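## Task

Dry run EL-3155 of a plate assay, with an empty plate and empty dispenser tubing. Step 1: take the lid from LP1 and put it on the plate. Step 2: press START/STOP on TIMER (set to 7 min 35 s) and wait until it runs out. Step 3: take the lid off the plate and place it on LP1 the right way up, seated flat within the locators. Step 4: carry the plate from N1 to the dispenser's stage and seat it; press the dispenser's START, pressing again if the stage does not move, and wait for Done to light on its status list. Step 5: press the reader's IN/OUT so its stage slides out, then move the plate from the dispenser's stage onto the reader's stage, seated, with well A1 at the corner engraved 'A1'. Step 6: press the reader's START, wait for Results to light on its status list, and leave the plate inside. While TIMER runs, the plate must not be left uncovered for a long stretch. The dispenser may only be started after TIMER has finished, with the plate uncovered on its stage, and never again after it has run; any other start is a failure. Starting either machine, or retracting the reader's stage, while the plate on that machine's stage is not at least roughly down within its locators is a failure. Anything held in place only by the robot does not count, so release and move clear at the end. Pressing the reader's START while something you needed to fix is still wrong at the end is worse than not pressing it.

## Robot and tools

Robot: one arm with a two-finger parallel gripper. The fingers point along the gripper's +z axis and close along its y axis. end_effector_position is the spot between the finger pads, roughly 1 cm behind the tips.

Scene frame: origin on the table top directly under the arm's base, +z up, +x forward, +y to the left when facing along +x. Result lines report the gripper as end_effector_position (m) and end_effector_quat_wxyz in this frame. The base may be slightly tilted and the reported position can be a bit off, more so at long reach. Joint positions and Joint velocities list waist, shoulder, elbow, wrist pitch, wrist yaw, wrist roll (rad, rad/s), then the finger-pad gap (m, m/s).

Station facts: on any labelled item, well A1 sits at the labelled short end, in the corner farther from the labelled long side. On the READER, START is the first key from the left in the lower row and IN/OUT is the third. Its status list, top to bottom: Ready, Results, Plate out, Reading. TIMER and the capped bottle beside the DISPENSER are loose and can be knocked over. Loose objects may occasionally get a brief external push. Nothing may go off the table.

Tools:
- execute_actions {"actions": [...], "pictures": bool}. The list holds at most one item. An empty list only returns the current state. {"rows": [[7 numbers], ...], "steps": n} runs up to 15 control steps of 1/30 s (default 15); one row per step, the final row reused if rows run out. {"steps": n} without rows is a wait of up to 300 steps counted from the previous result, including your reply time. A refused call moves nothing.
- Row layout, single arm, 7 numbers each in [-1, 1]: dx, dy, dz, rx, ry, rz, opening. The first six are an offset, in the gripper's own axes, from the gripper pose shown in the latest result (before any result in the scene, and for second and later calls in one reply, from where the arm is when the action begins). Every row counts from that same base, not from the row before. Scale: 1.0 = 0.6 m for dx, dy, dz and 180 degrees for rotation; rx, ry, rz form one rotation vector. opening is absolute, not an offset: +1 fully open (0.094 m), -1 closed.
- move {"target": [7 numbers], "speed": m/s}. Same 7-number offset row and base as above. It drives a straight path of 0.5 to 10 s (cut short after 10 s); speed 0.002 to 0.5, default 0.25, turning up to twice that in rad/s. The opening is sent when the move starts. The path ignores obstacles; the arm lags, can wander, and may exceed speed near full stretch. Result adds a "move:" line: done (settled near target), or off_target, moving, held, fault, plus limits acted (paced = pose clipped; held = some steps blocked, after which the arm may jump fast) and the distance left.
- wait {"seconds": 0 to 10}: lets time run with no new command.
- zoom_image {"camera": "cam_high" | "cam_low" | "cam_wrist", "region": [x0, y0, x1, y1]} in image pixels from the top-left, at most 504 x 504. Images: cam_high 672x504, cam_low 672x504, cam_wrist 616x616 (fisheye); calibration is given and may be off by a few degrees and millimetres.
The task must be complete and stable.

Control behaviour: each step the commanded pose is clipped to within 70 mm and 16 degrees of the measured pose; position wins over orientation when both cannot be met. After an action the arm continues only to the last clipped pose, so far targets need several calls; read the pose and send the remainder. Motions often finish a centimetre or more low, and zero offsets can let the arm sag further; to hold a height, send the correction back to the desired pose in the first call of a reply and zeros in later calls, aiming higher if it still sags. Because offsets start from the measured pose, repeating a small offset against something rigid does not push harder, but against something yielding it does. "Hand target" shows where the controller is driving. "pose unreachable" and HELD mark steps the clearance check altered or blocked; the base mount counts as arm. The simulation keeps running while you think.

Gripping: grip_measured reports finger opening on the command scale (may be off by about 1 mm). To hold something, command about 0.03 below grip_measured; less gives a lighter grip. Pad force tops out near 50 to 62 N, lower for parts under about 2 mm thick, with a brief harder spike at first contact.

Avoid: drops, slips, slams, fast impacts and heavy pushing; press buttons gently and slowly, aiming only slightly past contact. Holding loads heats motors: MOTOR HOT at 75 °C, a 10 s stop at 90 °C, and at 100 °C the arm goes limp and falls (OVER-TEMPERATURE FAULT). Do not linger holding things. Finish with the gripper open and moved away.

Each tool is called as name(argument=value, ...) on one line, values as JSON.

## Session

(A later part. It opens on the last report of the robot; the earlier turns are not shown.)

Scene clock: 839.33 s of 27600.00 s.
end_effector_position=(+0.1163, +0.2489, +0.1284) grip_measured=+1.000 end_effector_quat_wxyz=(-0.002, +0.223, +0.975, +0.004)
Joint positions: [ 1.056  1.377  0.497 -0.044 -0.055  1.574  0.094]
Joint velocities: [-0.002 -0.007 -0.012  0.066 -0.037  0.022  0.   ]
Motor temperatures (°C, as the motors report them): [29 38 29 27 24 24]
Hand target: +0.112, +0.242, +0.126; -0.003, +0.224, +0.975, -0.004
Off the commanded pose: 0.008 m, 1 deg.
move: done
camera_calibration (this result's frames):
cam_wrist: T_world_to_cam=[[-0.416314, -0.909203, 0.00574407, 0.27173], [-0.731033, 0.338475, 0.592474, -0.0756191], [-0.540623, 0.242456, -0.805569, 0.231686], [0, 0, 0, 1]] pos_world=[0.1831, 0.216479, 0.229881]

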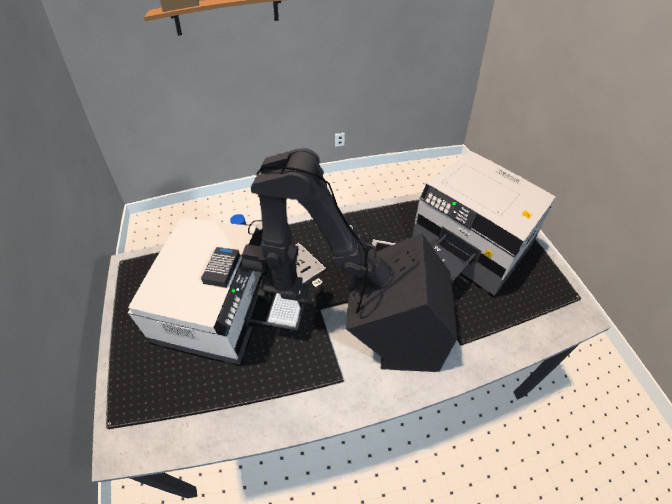

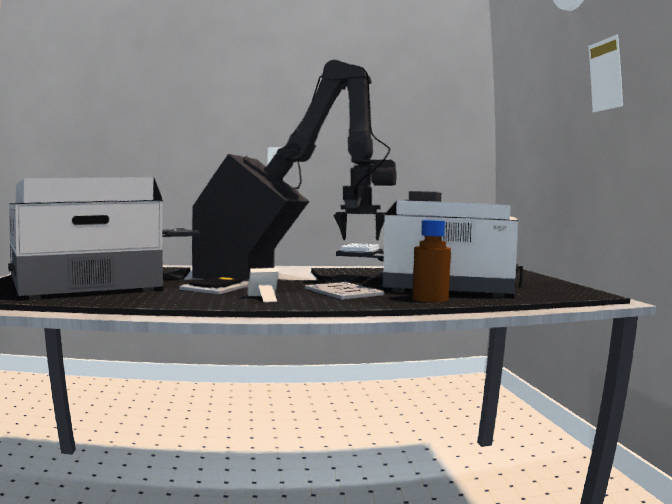

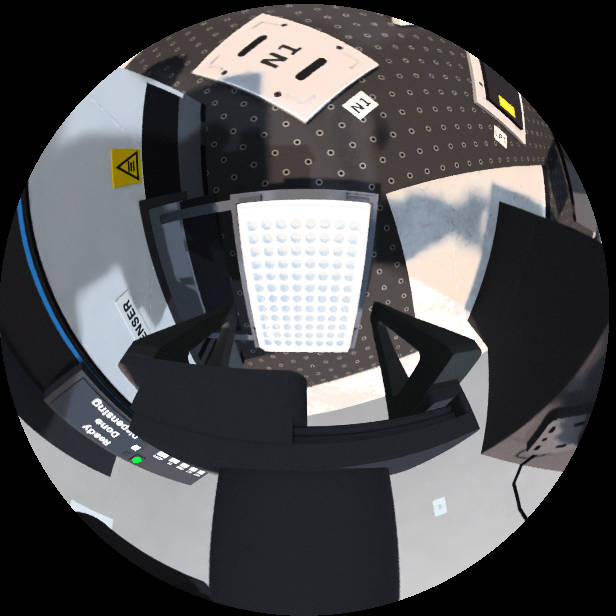

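move(target=[0,-0.011,0.045,0.005,0,0,1], speed=0.03)

Scene clock: 841.93 s of 27600.00 s.
end_effector_position=(+0.1149, +0.2435, +0.1068) grip_measured=+1.000 end_effector_quat_wxyz=(-0.004, +0.223, +0.975, -0.004)
Joint positions: [ 1.056  1.493  0.497  0.058 -0.055  1.574  0.094]
Joint velocities: [ 0.002  0.002 -0.017 -0.007 -0.007 -0.022  0.   ]
Motor temperatures (°C, as the motors report them): [29 38 29 27 24 24]
Hand target: +0.114, +0.243, +0.102; -0.004, +0.223, +0.975, -0.004
Off the commanded pose: 0.006 m, 0 deg.
move: done
camera_calibration (this result's frames):
cam_wrist: T_world_to_cam=[[-0.416882, -0.908727, 0.0206008, 0.264816], [-0.726985, 0.34694, 0.592558, -0.0645497], [-0.545621, 0.23205, -0.805264, 0.217872], [0, 0, 0, 1]] pos_world=[0.182346, 0.212483, 0.208238]

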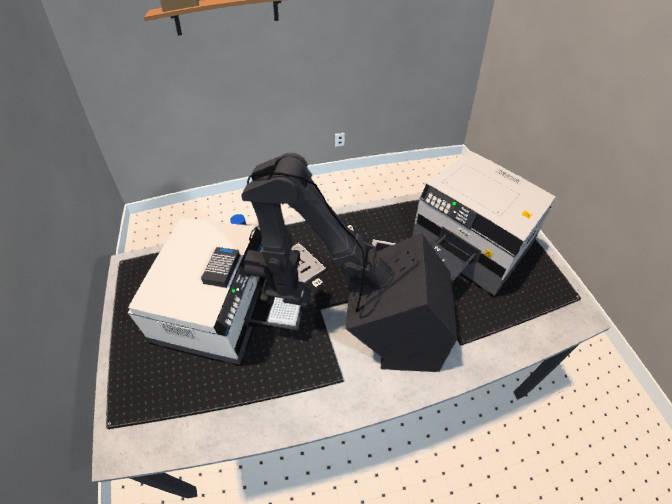

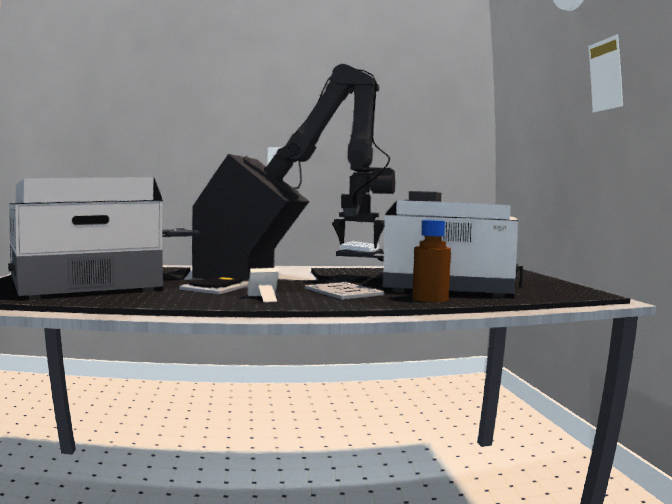

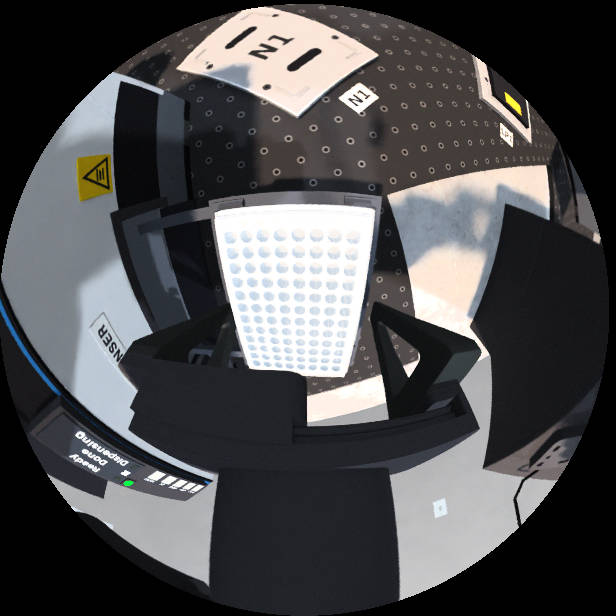

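Left finger against plate; shift +gy via wrist pitch.

move(target=[0,0.01,0.006,-0.008,0,0,1], speed=0.01)

Scene clock: 844.97 s of 27600.00 s.
end_effector_position=(+0.1176, +0.2491, +0.1047) grip_measured=+1.000 end_effector_quat_wxyz=(-0.001, +0.223, +0.975, +0.009)
Joint positions: [ 1.056  1.505  0.497  0.095 -0.055  1.574  0.094]
Joint velocities: [-0.012  0.017  0.007  0.037  0.081 -0.066  0.   ]
Motor temperatures (°C, as the motors report them): [29 37 29 27 24 24]
Hand target: +0.117, +0.249, +0.103; -0.001, +0.223, +0.975, +0.009
Off the commanded pose: 0.002 m, 0 deg.
move: done
camera_calibration (this result's frames):
cam_wrist: T_world_to_cam=[[-0.415826, -0.909429, -0.00531052, 0.273761], [-0.733837, 0.332078, 0.592628, -0.0587812], [-0.537189, 0.250327, -0.805459, 0.21085], [0, 0, 0, 1]] pos_world=[0.183968, 0.215705, 0.20612]

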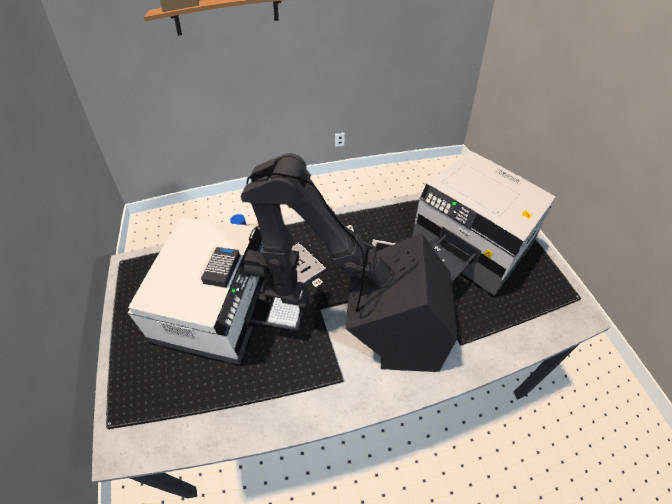

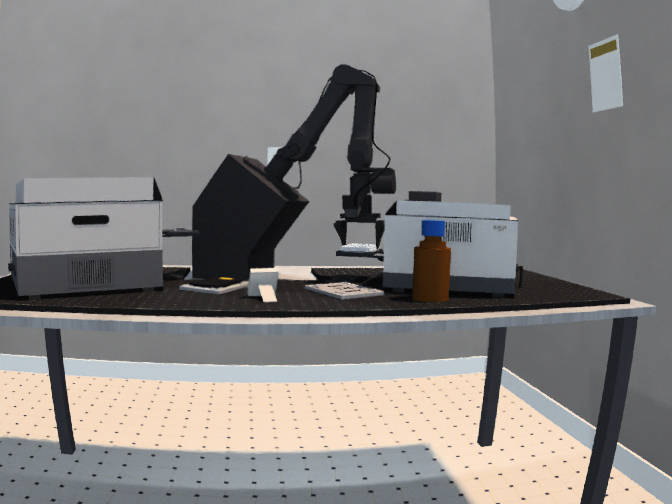

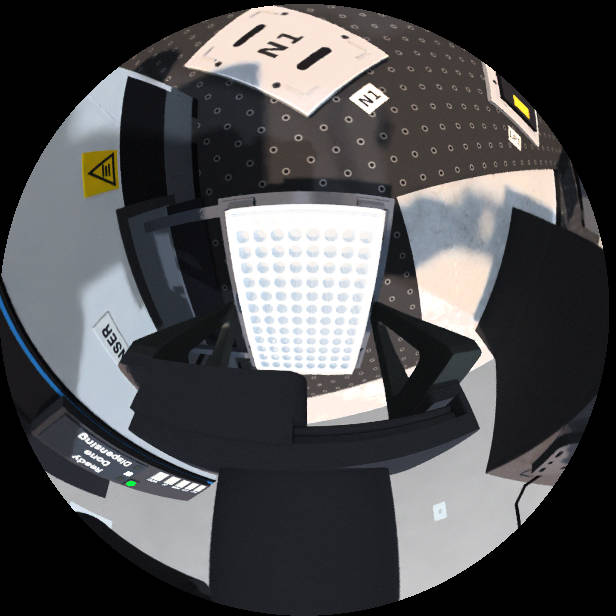

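move(target=[0,0,0.006,0,0,0,1], speed=0.01)

move(target=[0,0,0,0,0,0,0.7])

move(target=[0,0,-0.15,0,0,0,0.7], speed=0.06)

Scene clock: 847.73 s of 27600.00 s.
end_effector_position=(+0.1175, +0.2486, +0.1025) grip_measured=+1.000 end_effector_quat_wxyz=(-0.001, +0.223, +0.975, +0.009)
Joint positions: [ 1.056  1.517  0.497  0.107 -0.055  1.574  0.094]
Joint velocities: [-0.007 -0.002 -0.012  0.051  0.022  0.022  0.   ]
Motor temperatures (°C, as the motors report them): [29 37 28 27 24 24]
Hand target: +0.118, +0.249, +0.101; -0.001, +0.223, +0.975, +0.009
Off the commanded pose: 0.002 m, 0 deg.
move: done
camera_calibration (this result's frames):
cam_wrist: T_world_to_cam=[[-0.415843, -0.909423, -0.00492955, 0.273278], [-0.733733, 0.332295, 0.592635, -0.0574812], [-0.537317, 0.25006, -0.805456, 0.209238], [0, 0, 0, 1]] pos_world=[0.183892, 0.215304, 0.203945]

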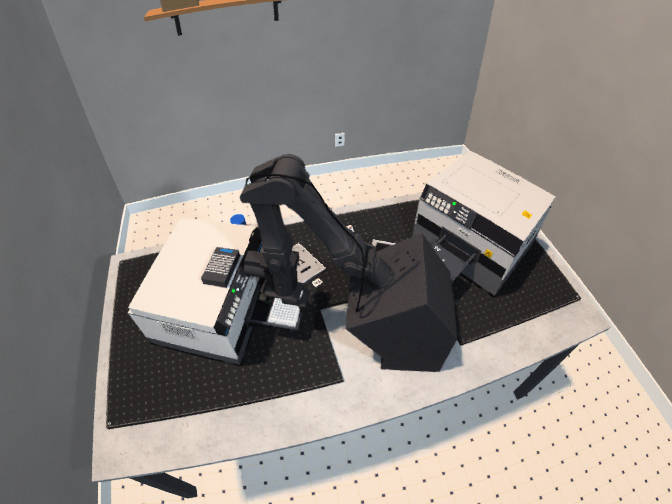

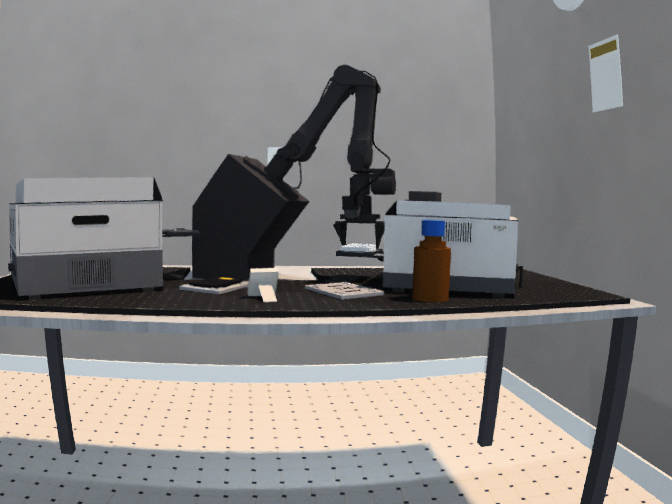

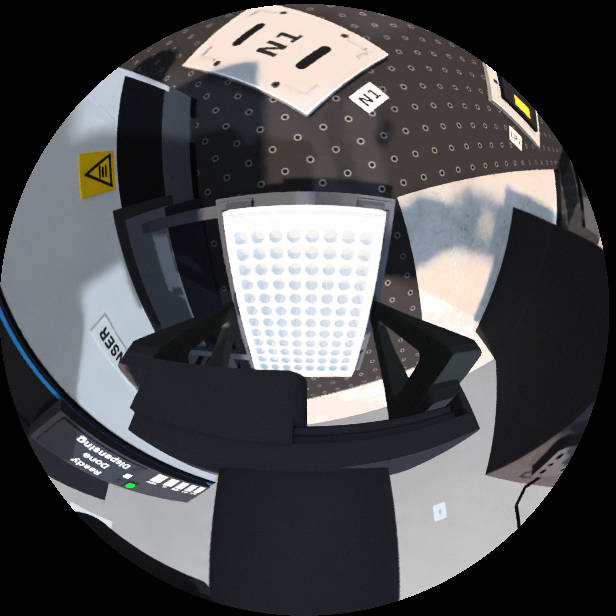

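Scene clock: 848.23 s of 27600.00 s.
end_effector_position=(+0.1173, +0.2483, +0.1025) grip_measured=+0.744 end_effector_quat_wxyz=(-0.002, +0.223, +0.975, +0.008)
Joint positions: [ 1.056  1.517  0.497  0.105 -0.055  1.574  0.082]
Joint velocities: [-0.002  0.007  0.002 -0.007 -0.051 -0.022  0.   ]
Motor temperatures (°C, as the motors report them): [29 37 28 26 24 24]
Hand target: +0.118, +0.249, +0.103; -0.001, +0.223, +0.975, +0.009
Off the commanded pose: 0.000 m, 0 deg.
move: done
camera_calibration (this result's frames):
cam_wrist: T_world_to_cam=[[-0.415913, -0.909398, -0.00340568, 0.272745], [-0.733319, 0.333164, 0.59266, -0.0577509], [-0.537829, 0.248992, -0.805446, 0.209555], [0, 0, 0, 1]] pos_world=[0.183793, 0.215096, 0.203941]

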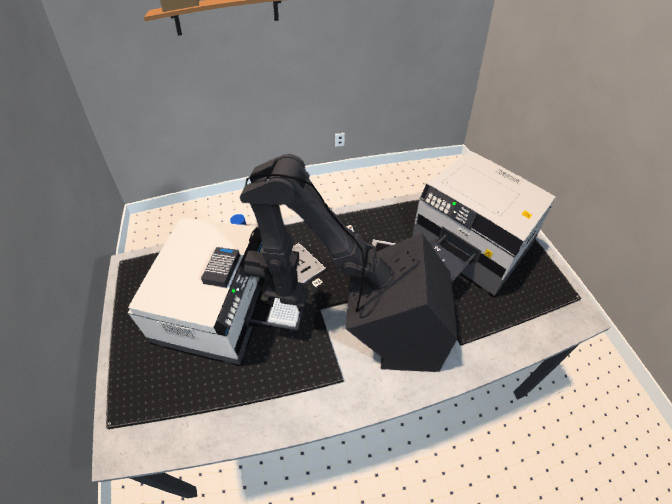

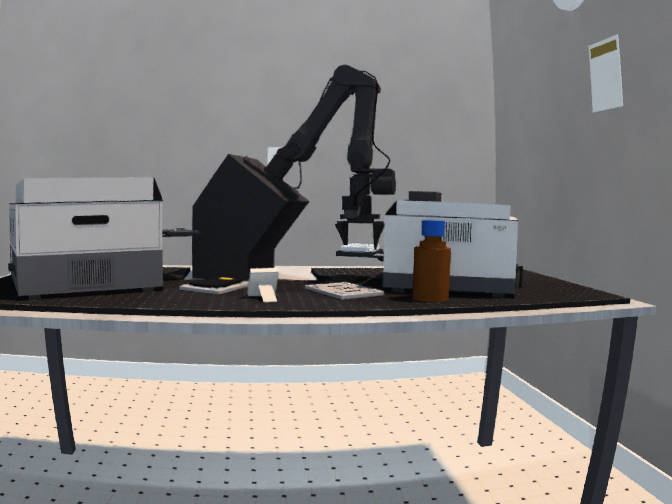

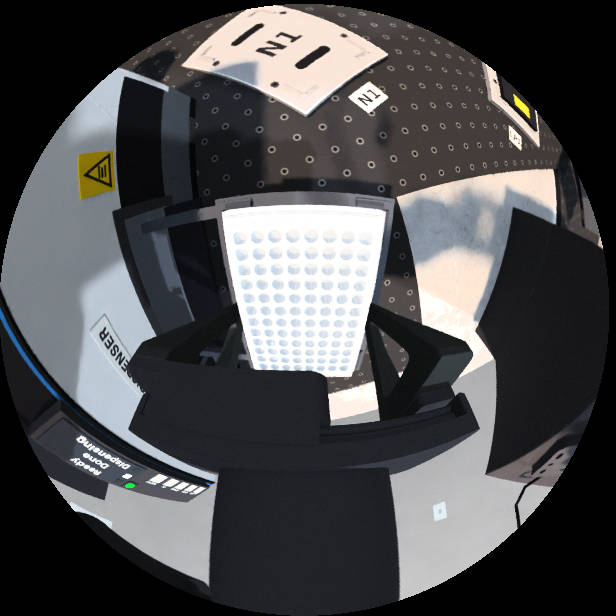

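Scene clock: 850.27 s of 27600.00 s.
end_effector_position=(+0.1096, +0.2385, +0.1839) grip_measured=+0.744 end_effector_quat_wxyz=(-0.008, +0.223, +0.975, -0.005)
Joint positions: [ 1.042  1.076  0.497 -0.365 -0.07   1.562  0.082]
Joint velocities: [ 0.007  0.002  0.007 -0.007 -0.037 -0.022 -0.   ]
Motor temperatures (°C, as the motors report them): [29 37 28 26 24 24]
Hand target: +0.117, +0.247, +0.191; -0.002, +0.223, +0.975, +0.008
Off the commanded pose: 0.014 m, 2 deg.
move: off_target
camera_calibration (this result's frames):
cam_wrist: T_world_to_cam=[[-0.416274, -0.908894, 0.0250442, 0.255623], [-0.722012, 0.347172, 0.598473, -0.114017], [-0.552643, 0.231046, -0.800752, 0.278439], [0, 0, 0, 1]] pos_world=[0.177964, 0.207586, 0.284795]

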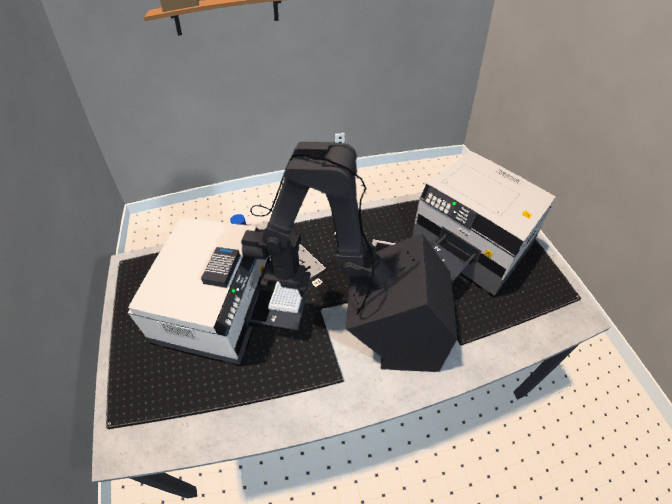

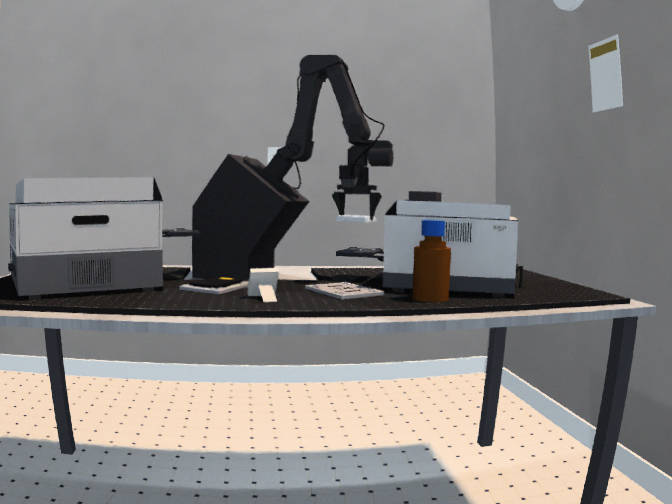

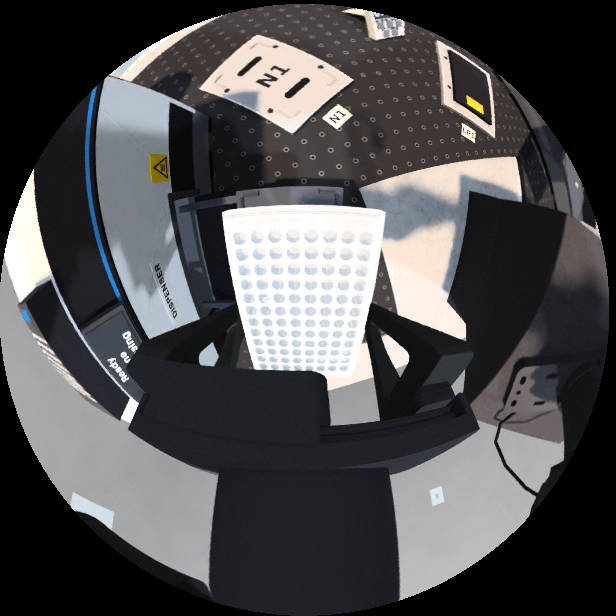

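move(target=[-0.34,0,-0.06,0,0,0,0.7], speed=0.15)

move(target=[-0.22,-0.286,-0.03,0,0,0.355,0.7], speed=0.15)

Scene clock: 854.87 s of 27600.00 s.
end_effector_position=(+0.2810, +0.1498, +0.2120) grip_measured=+0.744 end_effector_quat_wxyz=(-0.022, +0.231, +0.973, -0.002)
Joint positions: [ 0.148  1.486  0.863 -0.604 -0.543  0.748  0.082]
Joint velocities: [ 0.002  0.007 -0.017 -0.051  0.037  0.007 -0.   ]
Motor temperatures (°C, as the motors report them): [29 37 29 26 24 24]
Hand target: +0.292, +0.152, +0.218; -0.012, +0.228, +0.974, +0.003
Off the commanded pose: 0.014 m, 2 deg.
move: off_target
camera_calibration (this result's frames):
cam_wrist: T_world_to_cam=[[-0.430023, -0.902473, 0.0249522, 0.248483], [-0.700799, 0.351096, 0.620977, 0.0123499], [-0.569176, 0.249548, -0.783431, 0.414356], [0, 0, 0, 1]] pos_world=[0.35135, 0.116511, 0.31075]

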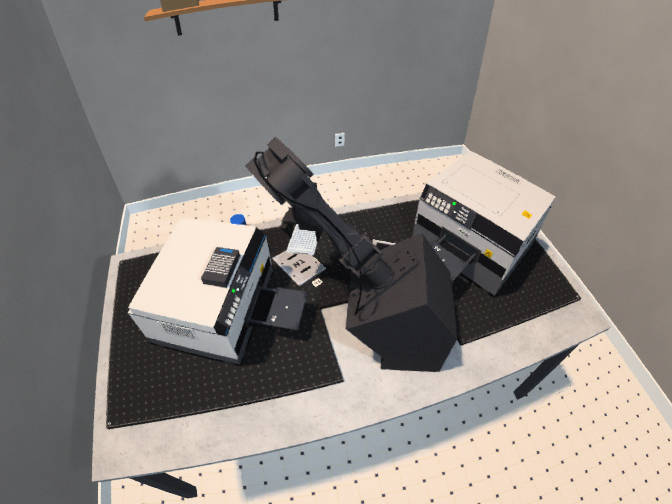

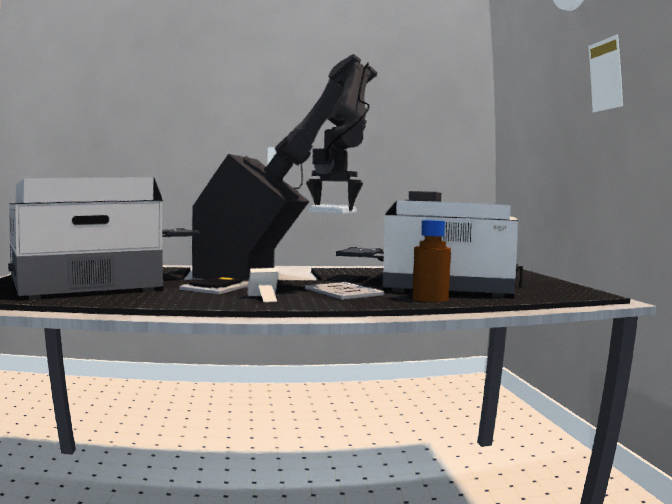

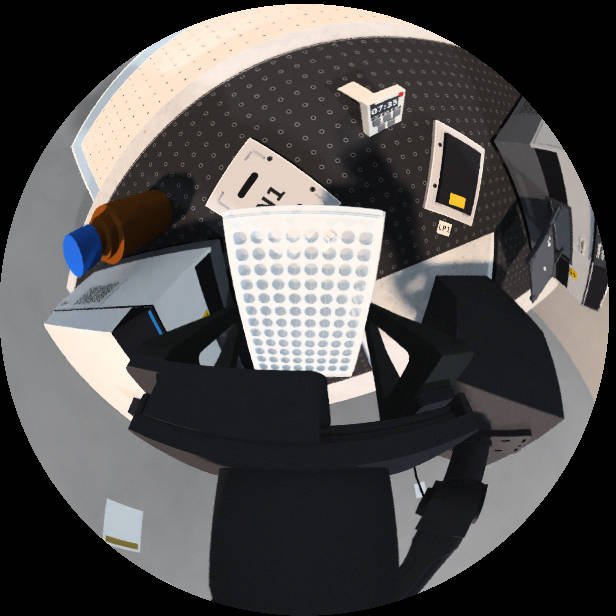

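Scene clock: 859.00 s of 27600.00 s.
end_effector_position=(+0.3141, -0.0523, +0.2194) grip_measured=+0.744 end_effector_quat_wxyz=(-0.032, +0.705, +0.708, -0.010)
Joint positions: [-0.455  2.037  1.087 -0.721 -0.645  1.107  0.082]
Joint velocities: [-0.007  0.002 -0.007 -0.095 -0.007  0.007 -0.   ]
Motor temperatures (°C, as the motors report them): [29 37 29 26 24 24]
Hand target: +0.323, -0.059, +0.227; -0.020, +0.711, +0.703, -0.006
Off the commanded pose: 0.016 m, 2 deg.
move: off_target
camera_calibration (this result's frames):
cam_wrist: T_world_to_cam=[[-0.99716, -0.025753, 0.0707679, 0.29408], [0.0230134, 0.790553, 0.611961, -0.100401], [-0.0717056, 0.611852, -0.787715, 0.353001], [0, 0, 0, 1]] pos_world=[0.320867, -0.129038, 0.318695]

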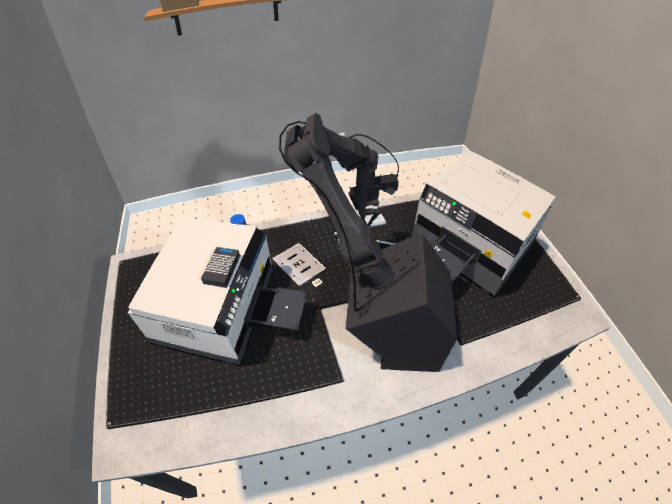

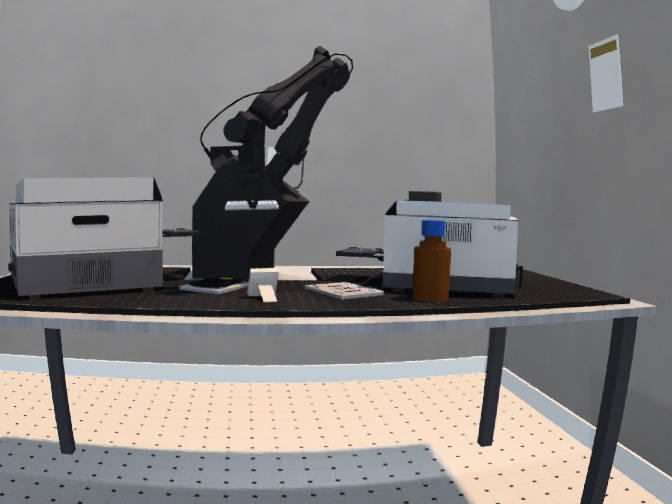

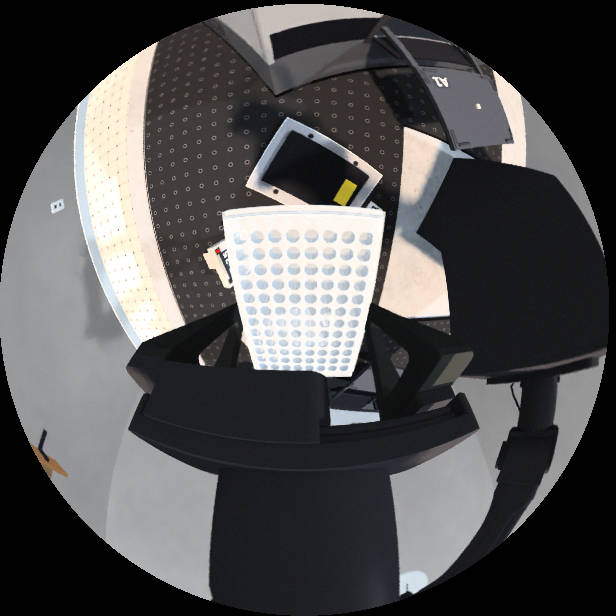

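move(target=[-0.22,-0.05,-0.02,-0.02,-0.01,0.333,0.7], speed=0.15)

Scene clock: 864.90 s of 27600.00 s.
end_effector_position=(+0.2831, -0.1708, +0.2208) grip_measured=+0.744 end_effector_quat_wxyz=(-0.008, +0.963, +0.271, -0.011)
Joint positions: [-0.739  2.329  1.22  -0.712 -0.598  1.82   0.082]
Joint velocities: [-0.007  0.017  0.007 -0.007  0.081  0.022  0.   ]
Motor temperatures (°C, as the motors report them): [30 37 29 26 24 24]
Hand target: +0.286, -0.183, +0.230; +0.008, +0.965, +0.262, -0.011
Off the commanded pose: 0.016 m, 2 deg.
move: off_target
camera_calibration (this result's frames):
cam_wrist: T_world_to_cam=[[-0.537521, 0.842604, 0.0330256, 0.28658], [0.70028, 0.424225, 0.574144, -0.252849], [0.469766, 0.331742, -0.818088, 0.230053], [0, 0, 0, 1]] pos_world=[0.223036, -0.210527, 0.32391]

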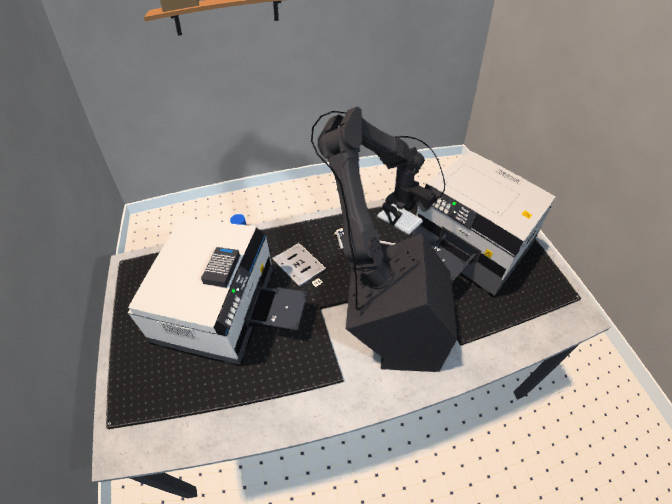

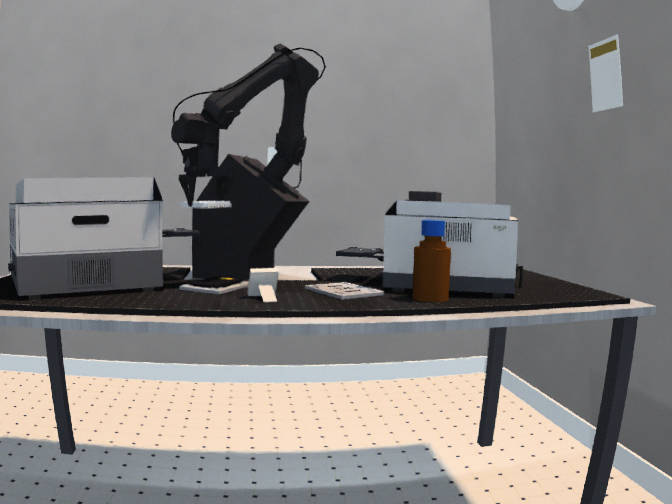

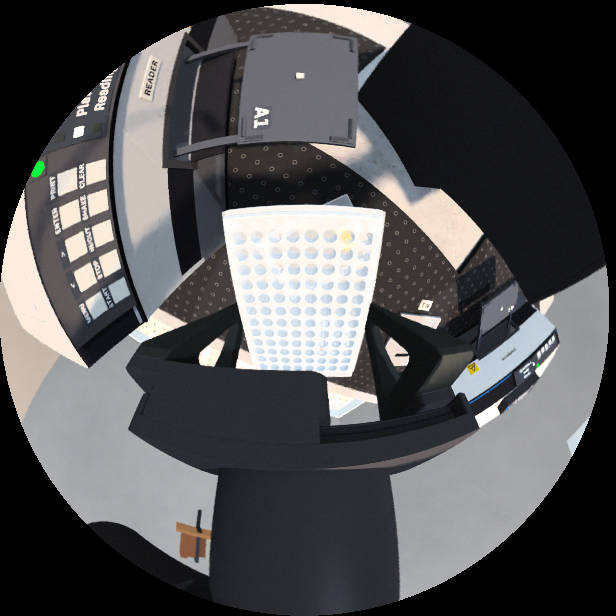

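move(target=[-0.33,0.03,0.02,-0.012,0.005,0.015,0.7], speed=0.06)

Scene clock: 871.00 s of 27600.00 s.
end_effector_position=(+0.1269, -0.2727, +0.2040) grip_measured=+0.744 end_effector_quat_wxyz=(-0.009, +0.970, +0.244, +0.013)
Joint positions: [-1.227  2.669  1.217 -0.627 -0.46   1.354  0.082]
Joint velocities: [-0.002 -0.027 -0.012 -0.007 -0.037 -0.022 -0.001]
Motor temperatures (°C, as the motors report them): [31 38 30 26 24 24]
Hand target: +0.127, -0.287, +0.212; +0.008, +0.968, +0.249, +0.007
Off the commanded pose: 0.019 m, 2 deg.
move: off_target
camera_calibration (this result's frames):
cam_wrist: T_world_to_cam=[[-0.491844, 0.870393, 0.0224854, 0.293017], [0.696121, 0.377592, 0.610606, -0.110248], [0.522977, 0.315975, -0.791615, 0.307011], [0, 0, 0, 1]] pos_world=[0.0603052, -0.310419, 0.303764]

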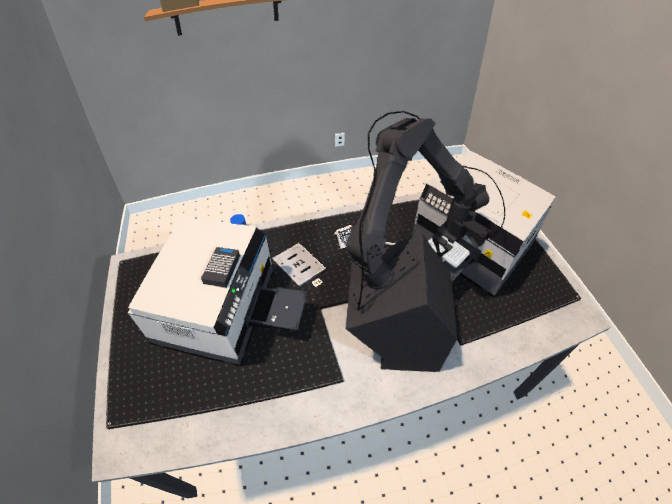

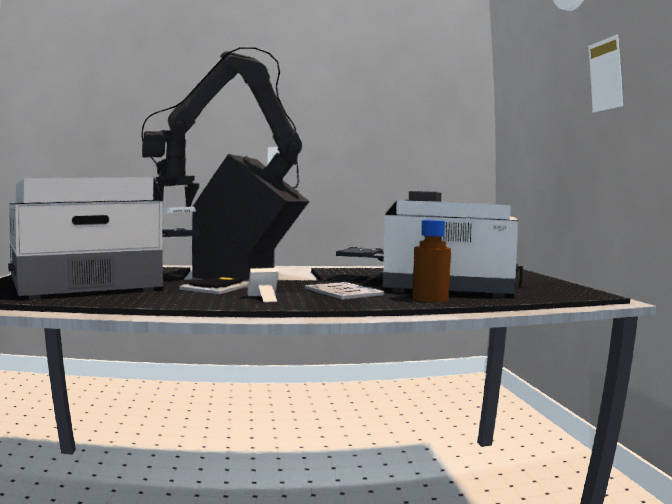

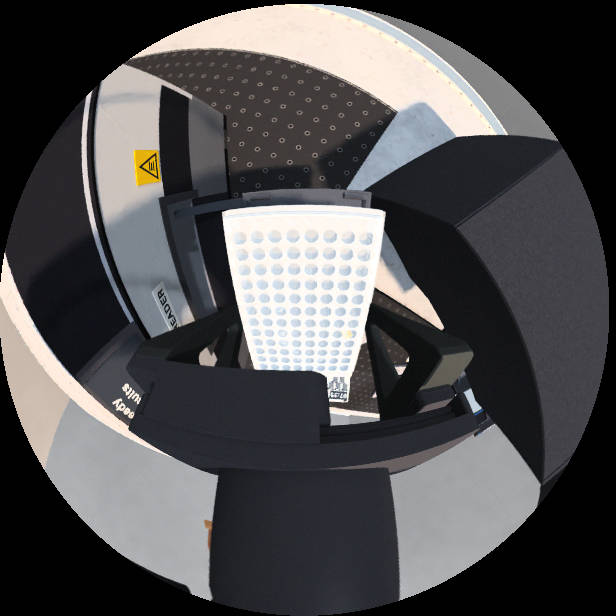

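move(target=[-0.005,0.015,0.033,-0.012,-0.012,0,0.7], speed=0.03)

zoom_image(camera="cam_wrist", region=[180,140,430,390])

Scene clock: 875.87 s of 27600.00 s.
end_effector_position=(+0.1332, -0.2830, +0.1859) grip_measured=+0.744 end_effector_quat_wxyz=(+0.014, +0.968, +0.250, +0.004)
Joint positions: [-1.183  2.702  1.204 -0.513 -0.46   1.408  0.082]
Joint velocities: [ 0.002  0.002  0.002  0.007  0.037  0.037 -0.   ]
Motor temperatures (°C, as the motors report them): [30 39 30 26 24 24]
Hand target: +0.129, -0.282, +0.184; +0.014, +0.970, +0.244, -0.001
Off the commanded pose: 0.005 m, 1 deg.
move: done
camera_calibration (this result's frames):
cam_wrist: T_world_to_cam=[[-0.50182, 0.864814, -0.0165595, 0.312432], [0.695045, 0.414557, 0.587415, -0.0847303], [0.514869, 0.283267, -0.809117, 0.287676], [0, 0, 0, 1]] pos_world=[0.0675603, -0.316559, 0.287709]

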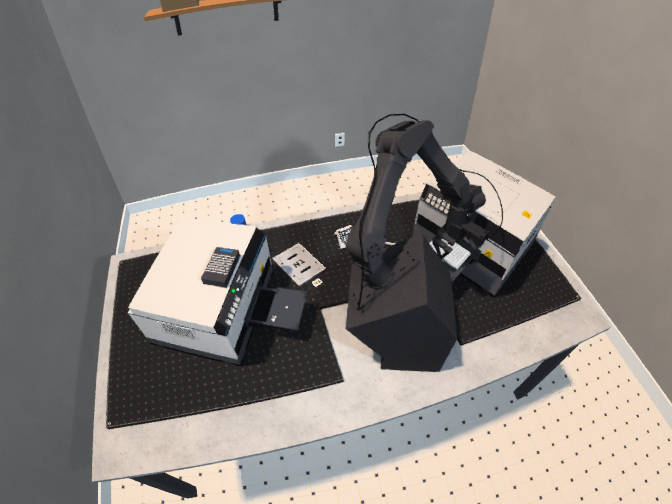

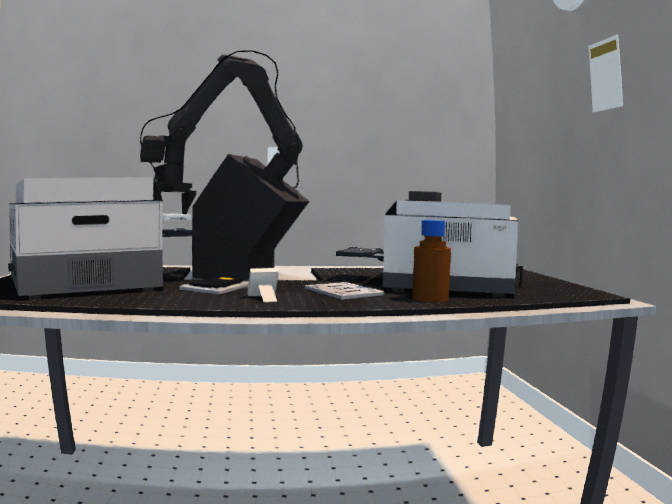

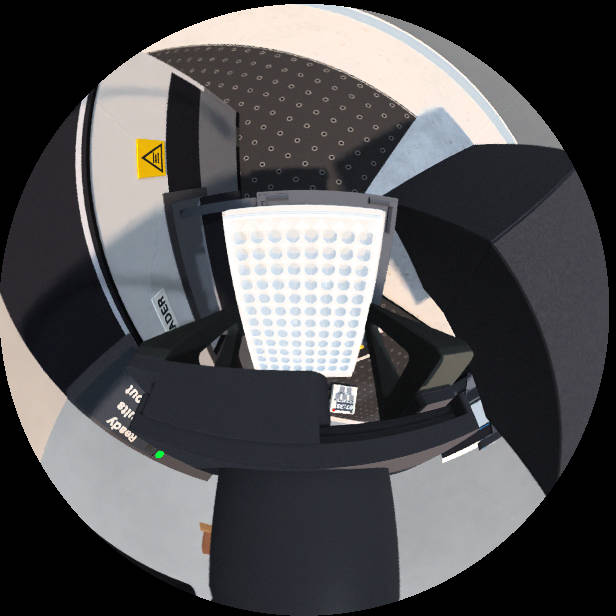

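Region (180, 140, 430, 390) of cam_wrist's 616x616 image, scaled by 2.016, with more detail than that image has.

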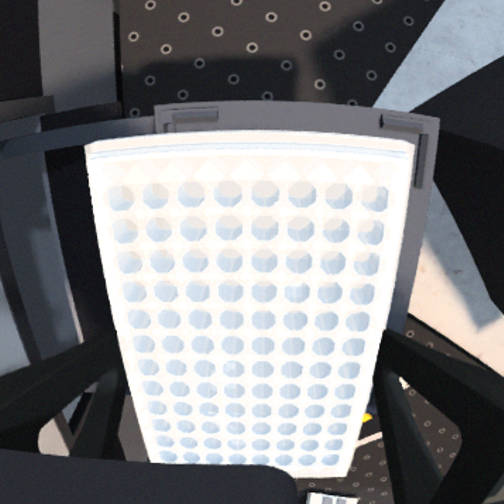

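move(target=[-0.003,-0.022,0.02,0.004,0,0,0.7], speed=0.02)

zoom_image(camera="cam_wrist", region=[180,140,430,390])

Scene clock: 880.73 s of 27600.00 s.
end_effector_position=(+0.1280, -0.2755, +0.1754) grip_measured=+0.744 end_effector_quat_wxyz=(+0.010, +0.968, +0.252, +0.002)
Joint positions: [-1.174  2.712  1.165 -0.469 -0.461  1.409  0.082]
Joint velocities: [-0.017 -0.017 -0.007 -0.007  0.007 -0.022 -0.   ]
Motor temperatures (°C, as the motors report them): [30 39 29 26 24 24]
Hand target: +0.125, -0.273, +0.174; +0.008, +0.968, +0.250, +0.002
Off the commanded pose: 0.004 m, 0 deg.
move: done
camera_calibration (this result's frames):
cam_wrist: T_world_to_cam=[[-0.505157, 0.862994, -0.00755446, 0.301501], [0.696862, 0.413044, 0.586326, -0.0785162], [0.509116, 0.290923, -0.81004, 0.282766], [0, 0, 0, 1]] pos_world=[0.0630597, -0.310026, 0.277366]

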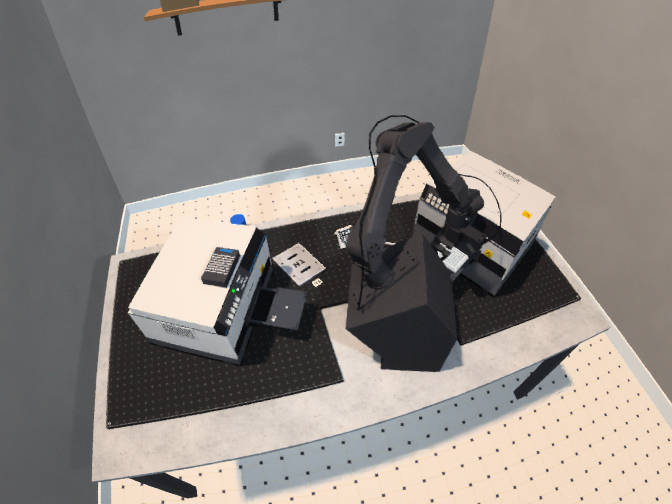

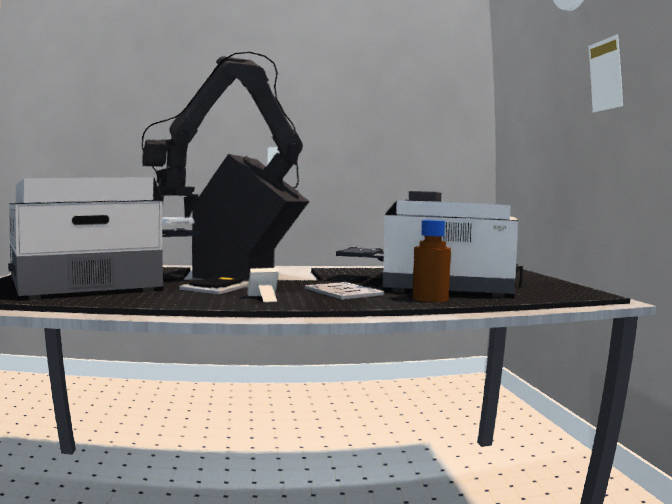

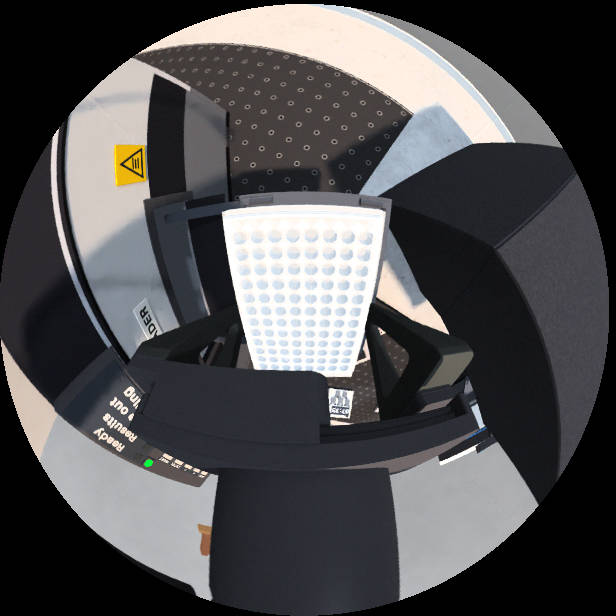

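Region (180, 140, 430, 390) of cam_wrist's 616x616 image, scaled by 2.016, with more detail than that image has.

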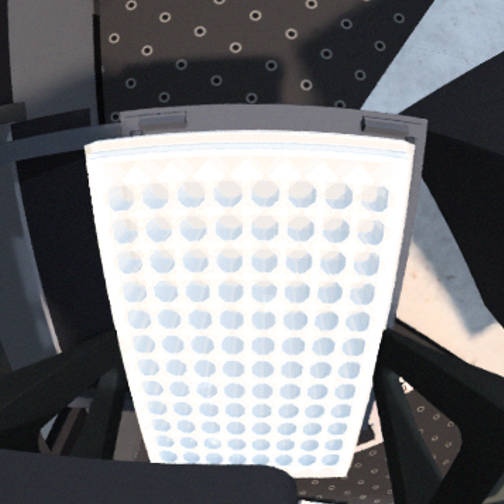

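move(target=[0.003,-0.017,0.016,0.002,0,0,0.7], speed=0.02)

zoom_image(camera="cam_wrist", region=[180,140,430,390])

Scene clock: 884.30 s of 27600.00 s.
end_effector_position=(+0.1278, -0.2691, +0.1682) grip_measured=+0.744 end_effector_quat_wxyz=(+0.009, +0.966, +0.258, +0.001)
Joint positions: [-1.155  2.712  1.132 -0.43  -0.466  1.415  0.082]
Joint velocities: [-0.007  0.002 -0.007 -0.022  0.037 -0.037 -0.001]
Motor temperatures (°C, as the motors report them): [30 40 29 26 24 24]
Hand target: +0.125, -0.266, +0.166; +0.006, +0.968, +0.252, +0.001
Off the commanded pose: 0.005 m, 1 deg.
move: done
camera_calibration (this result's frames):
cam_wrist: T_world_to_cam=[[-0.515703, 0.856751, -0.00532469, 0.295136], [0.693697, 0.421187, 0.584283, -0.0738702], [0.502828, 0.297622, -0.811533, 0.27801], [0, 0, 0, 1]] pos_world=[0.0636552, -0.304487, 0.270346]

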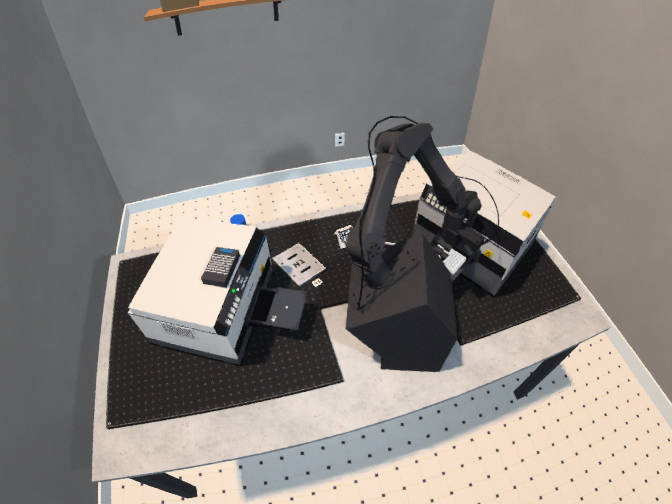

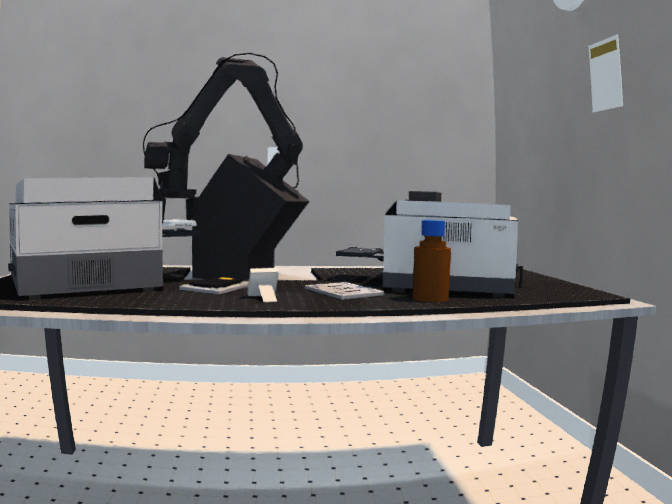

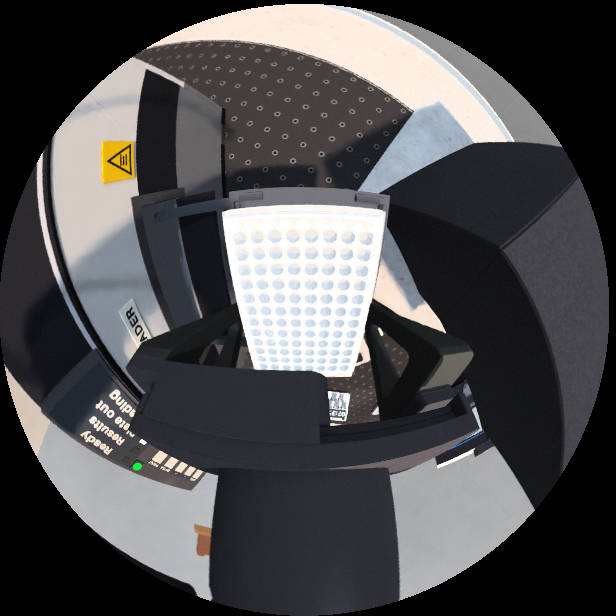

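Region (180, 140, 430, 390) of cam_wrist's 616x616 image, scaled by 2.016, with more detail than that image has.

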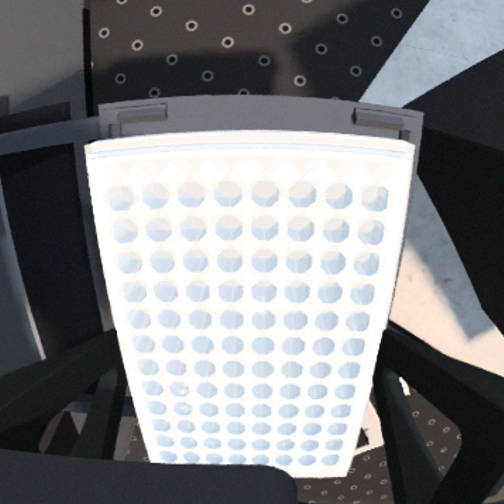

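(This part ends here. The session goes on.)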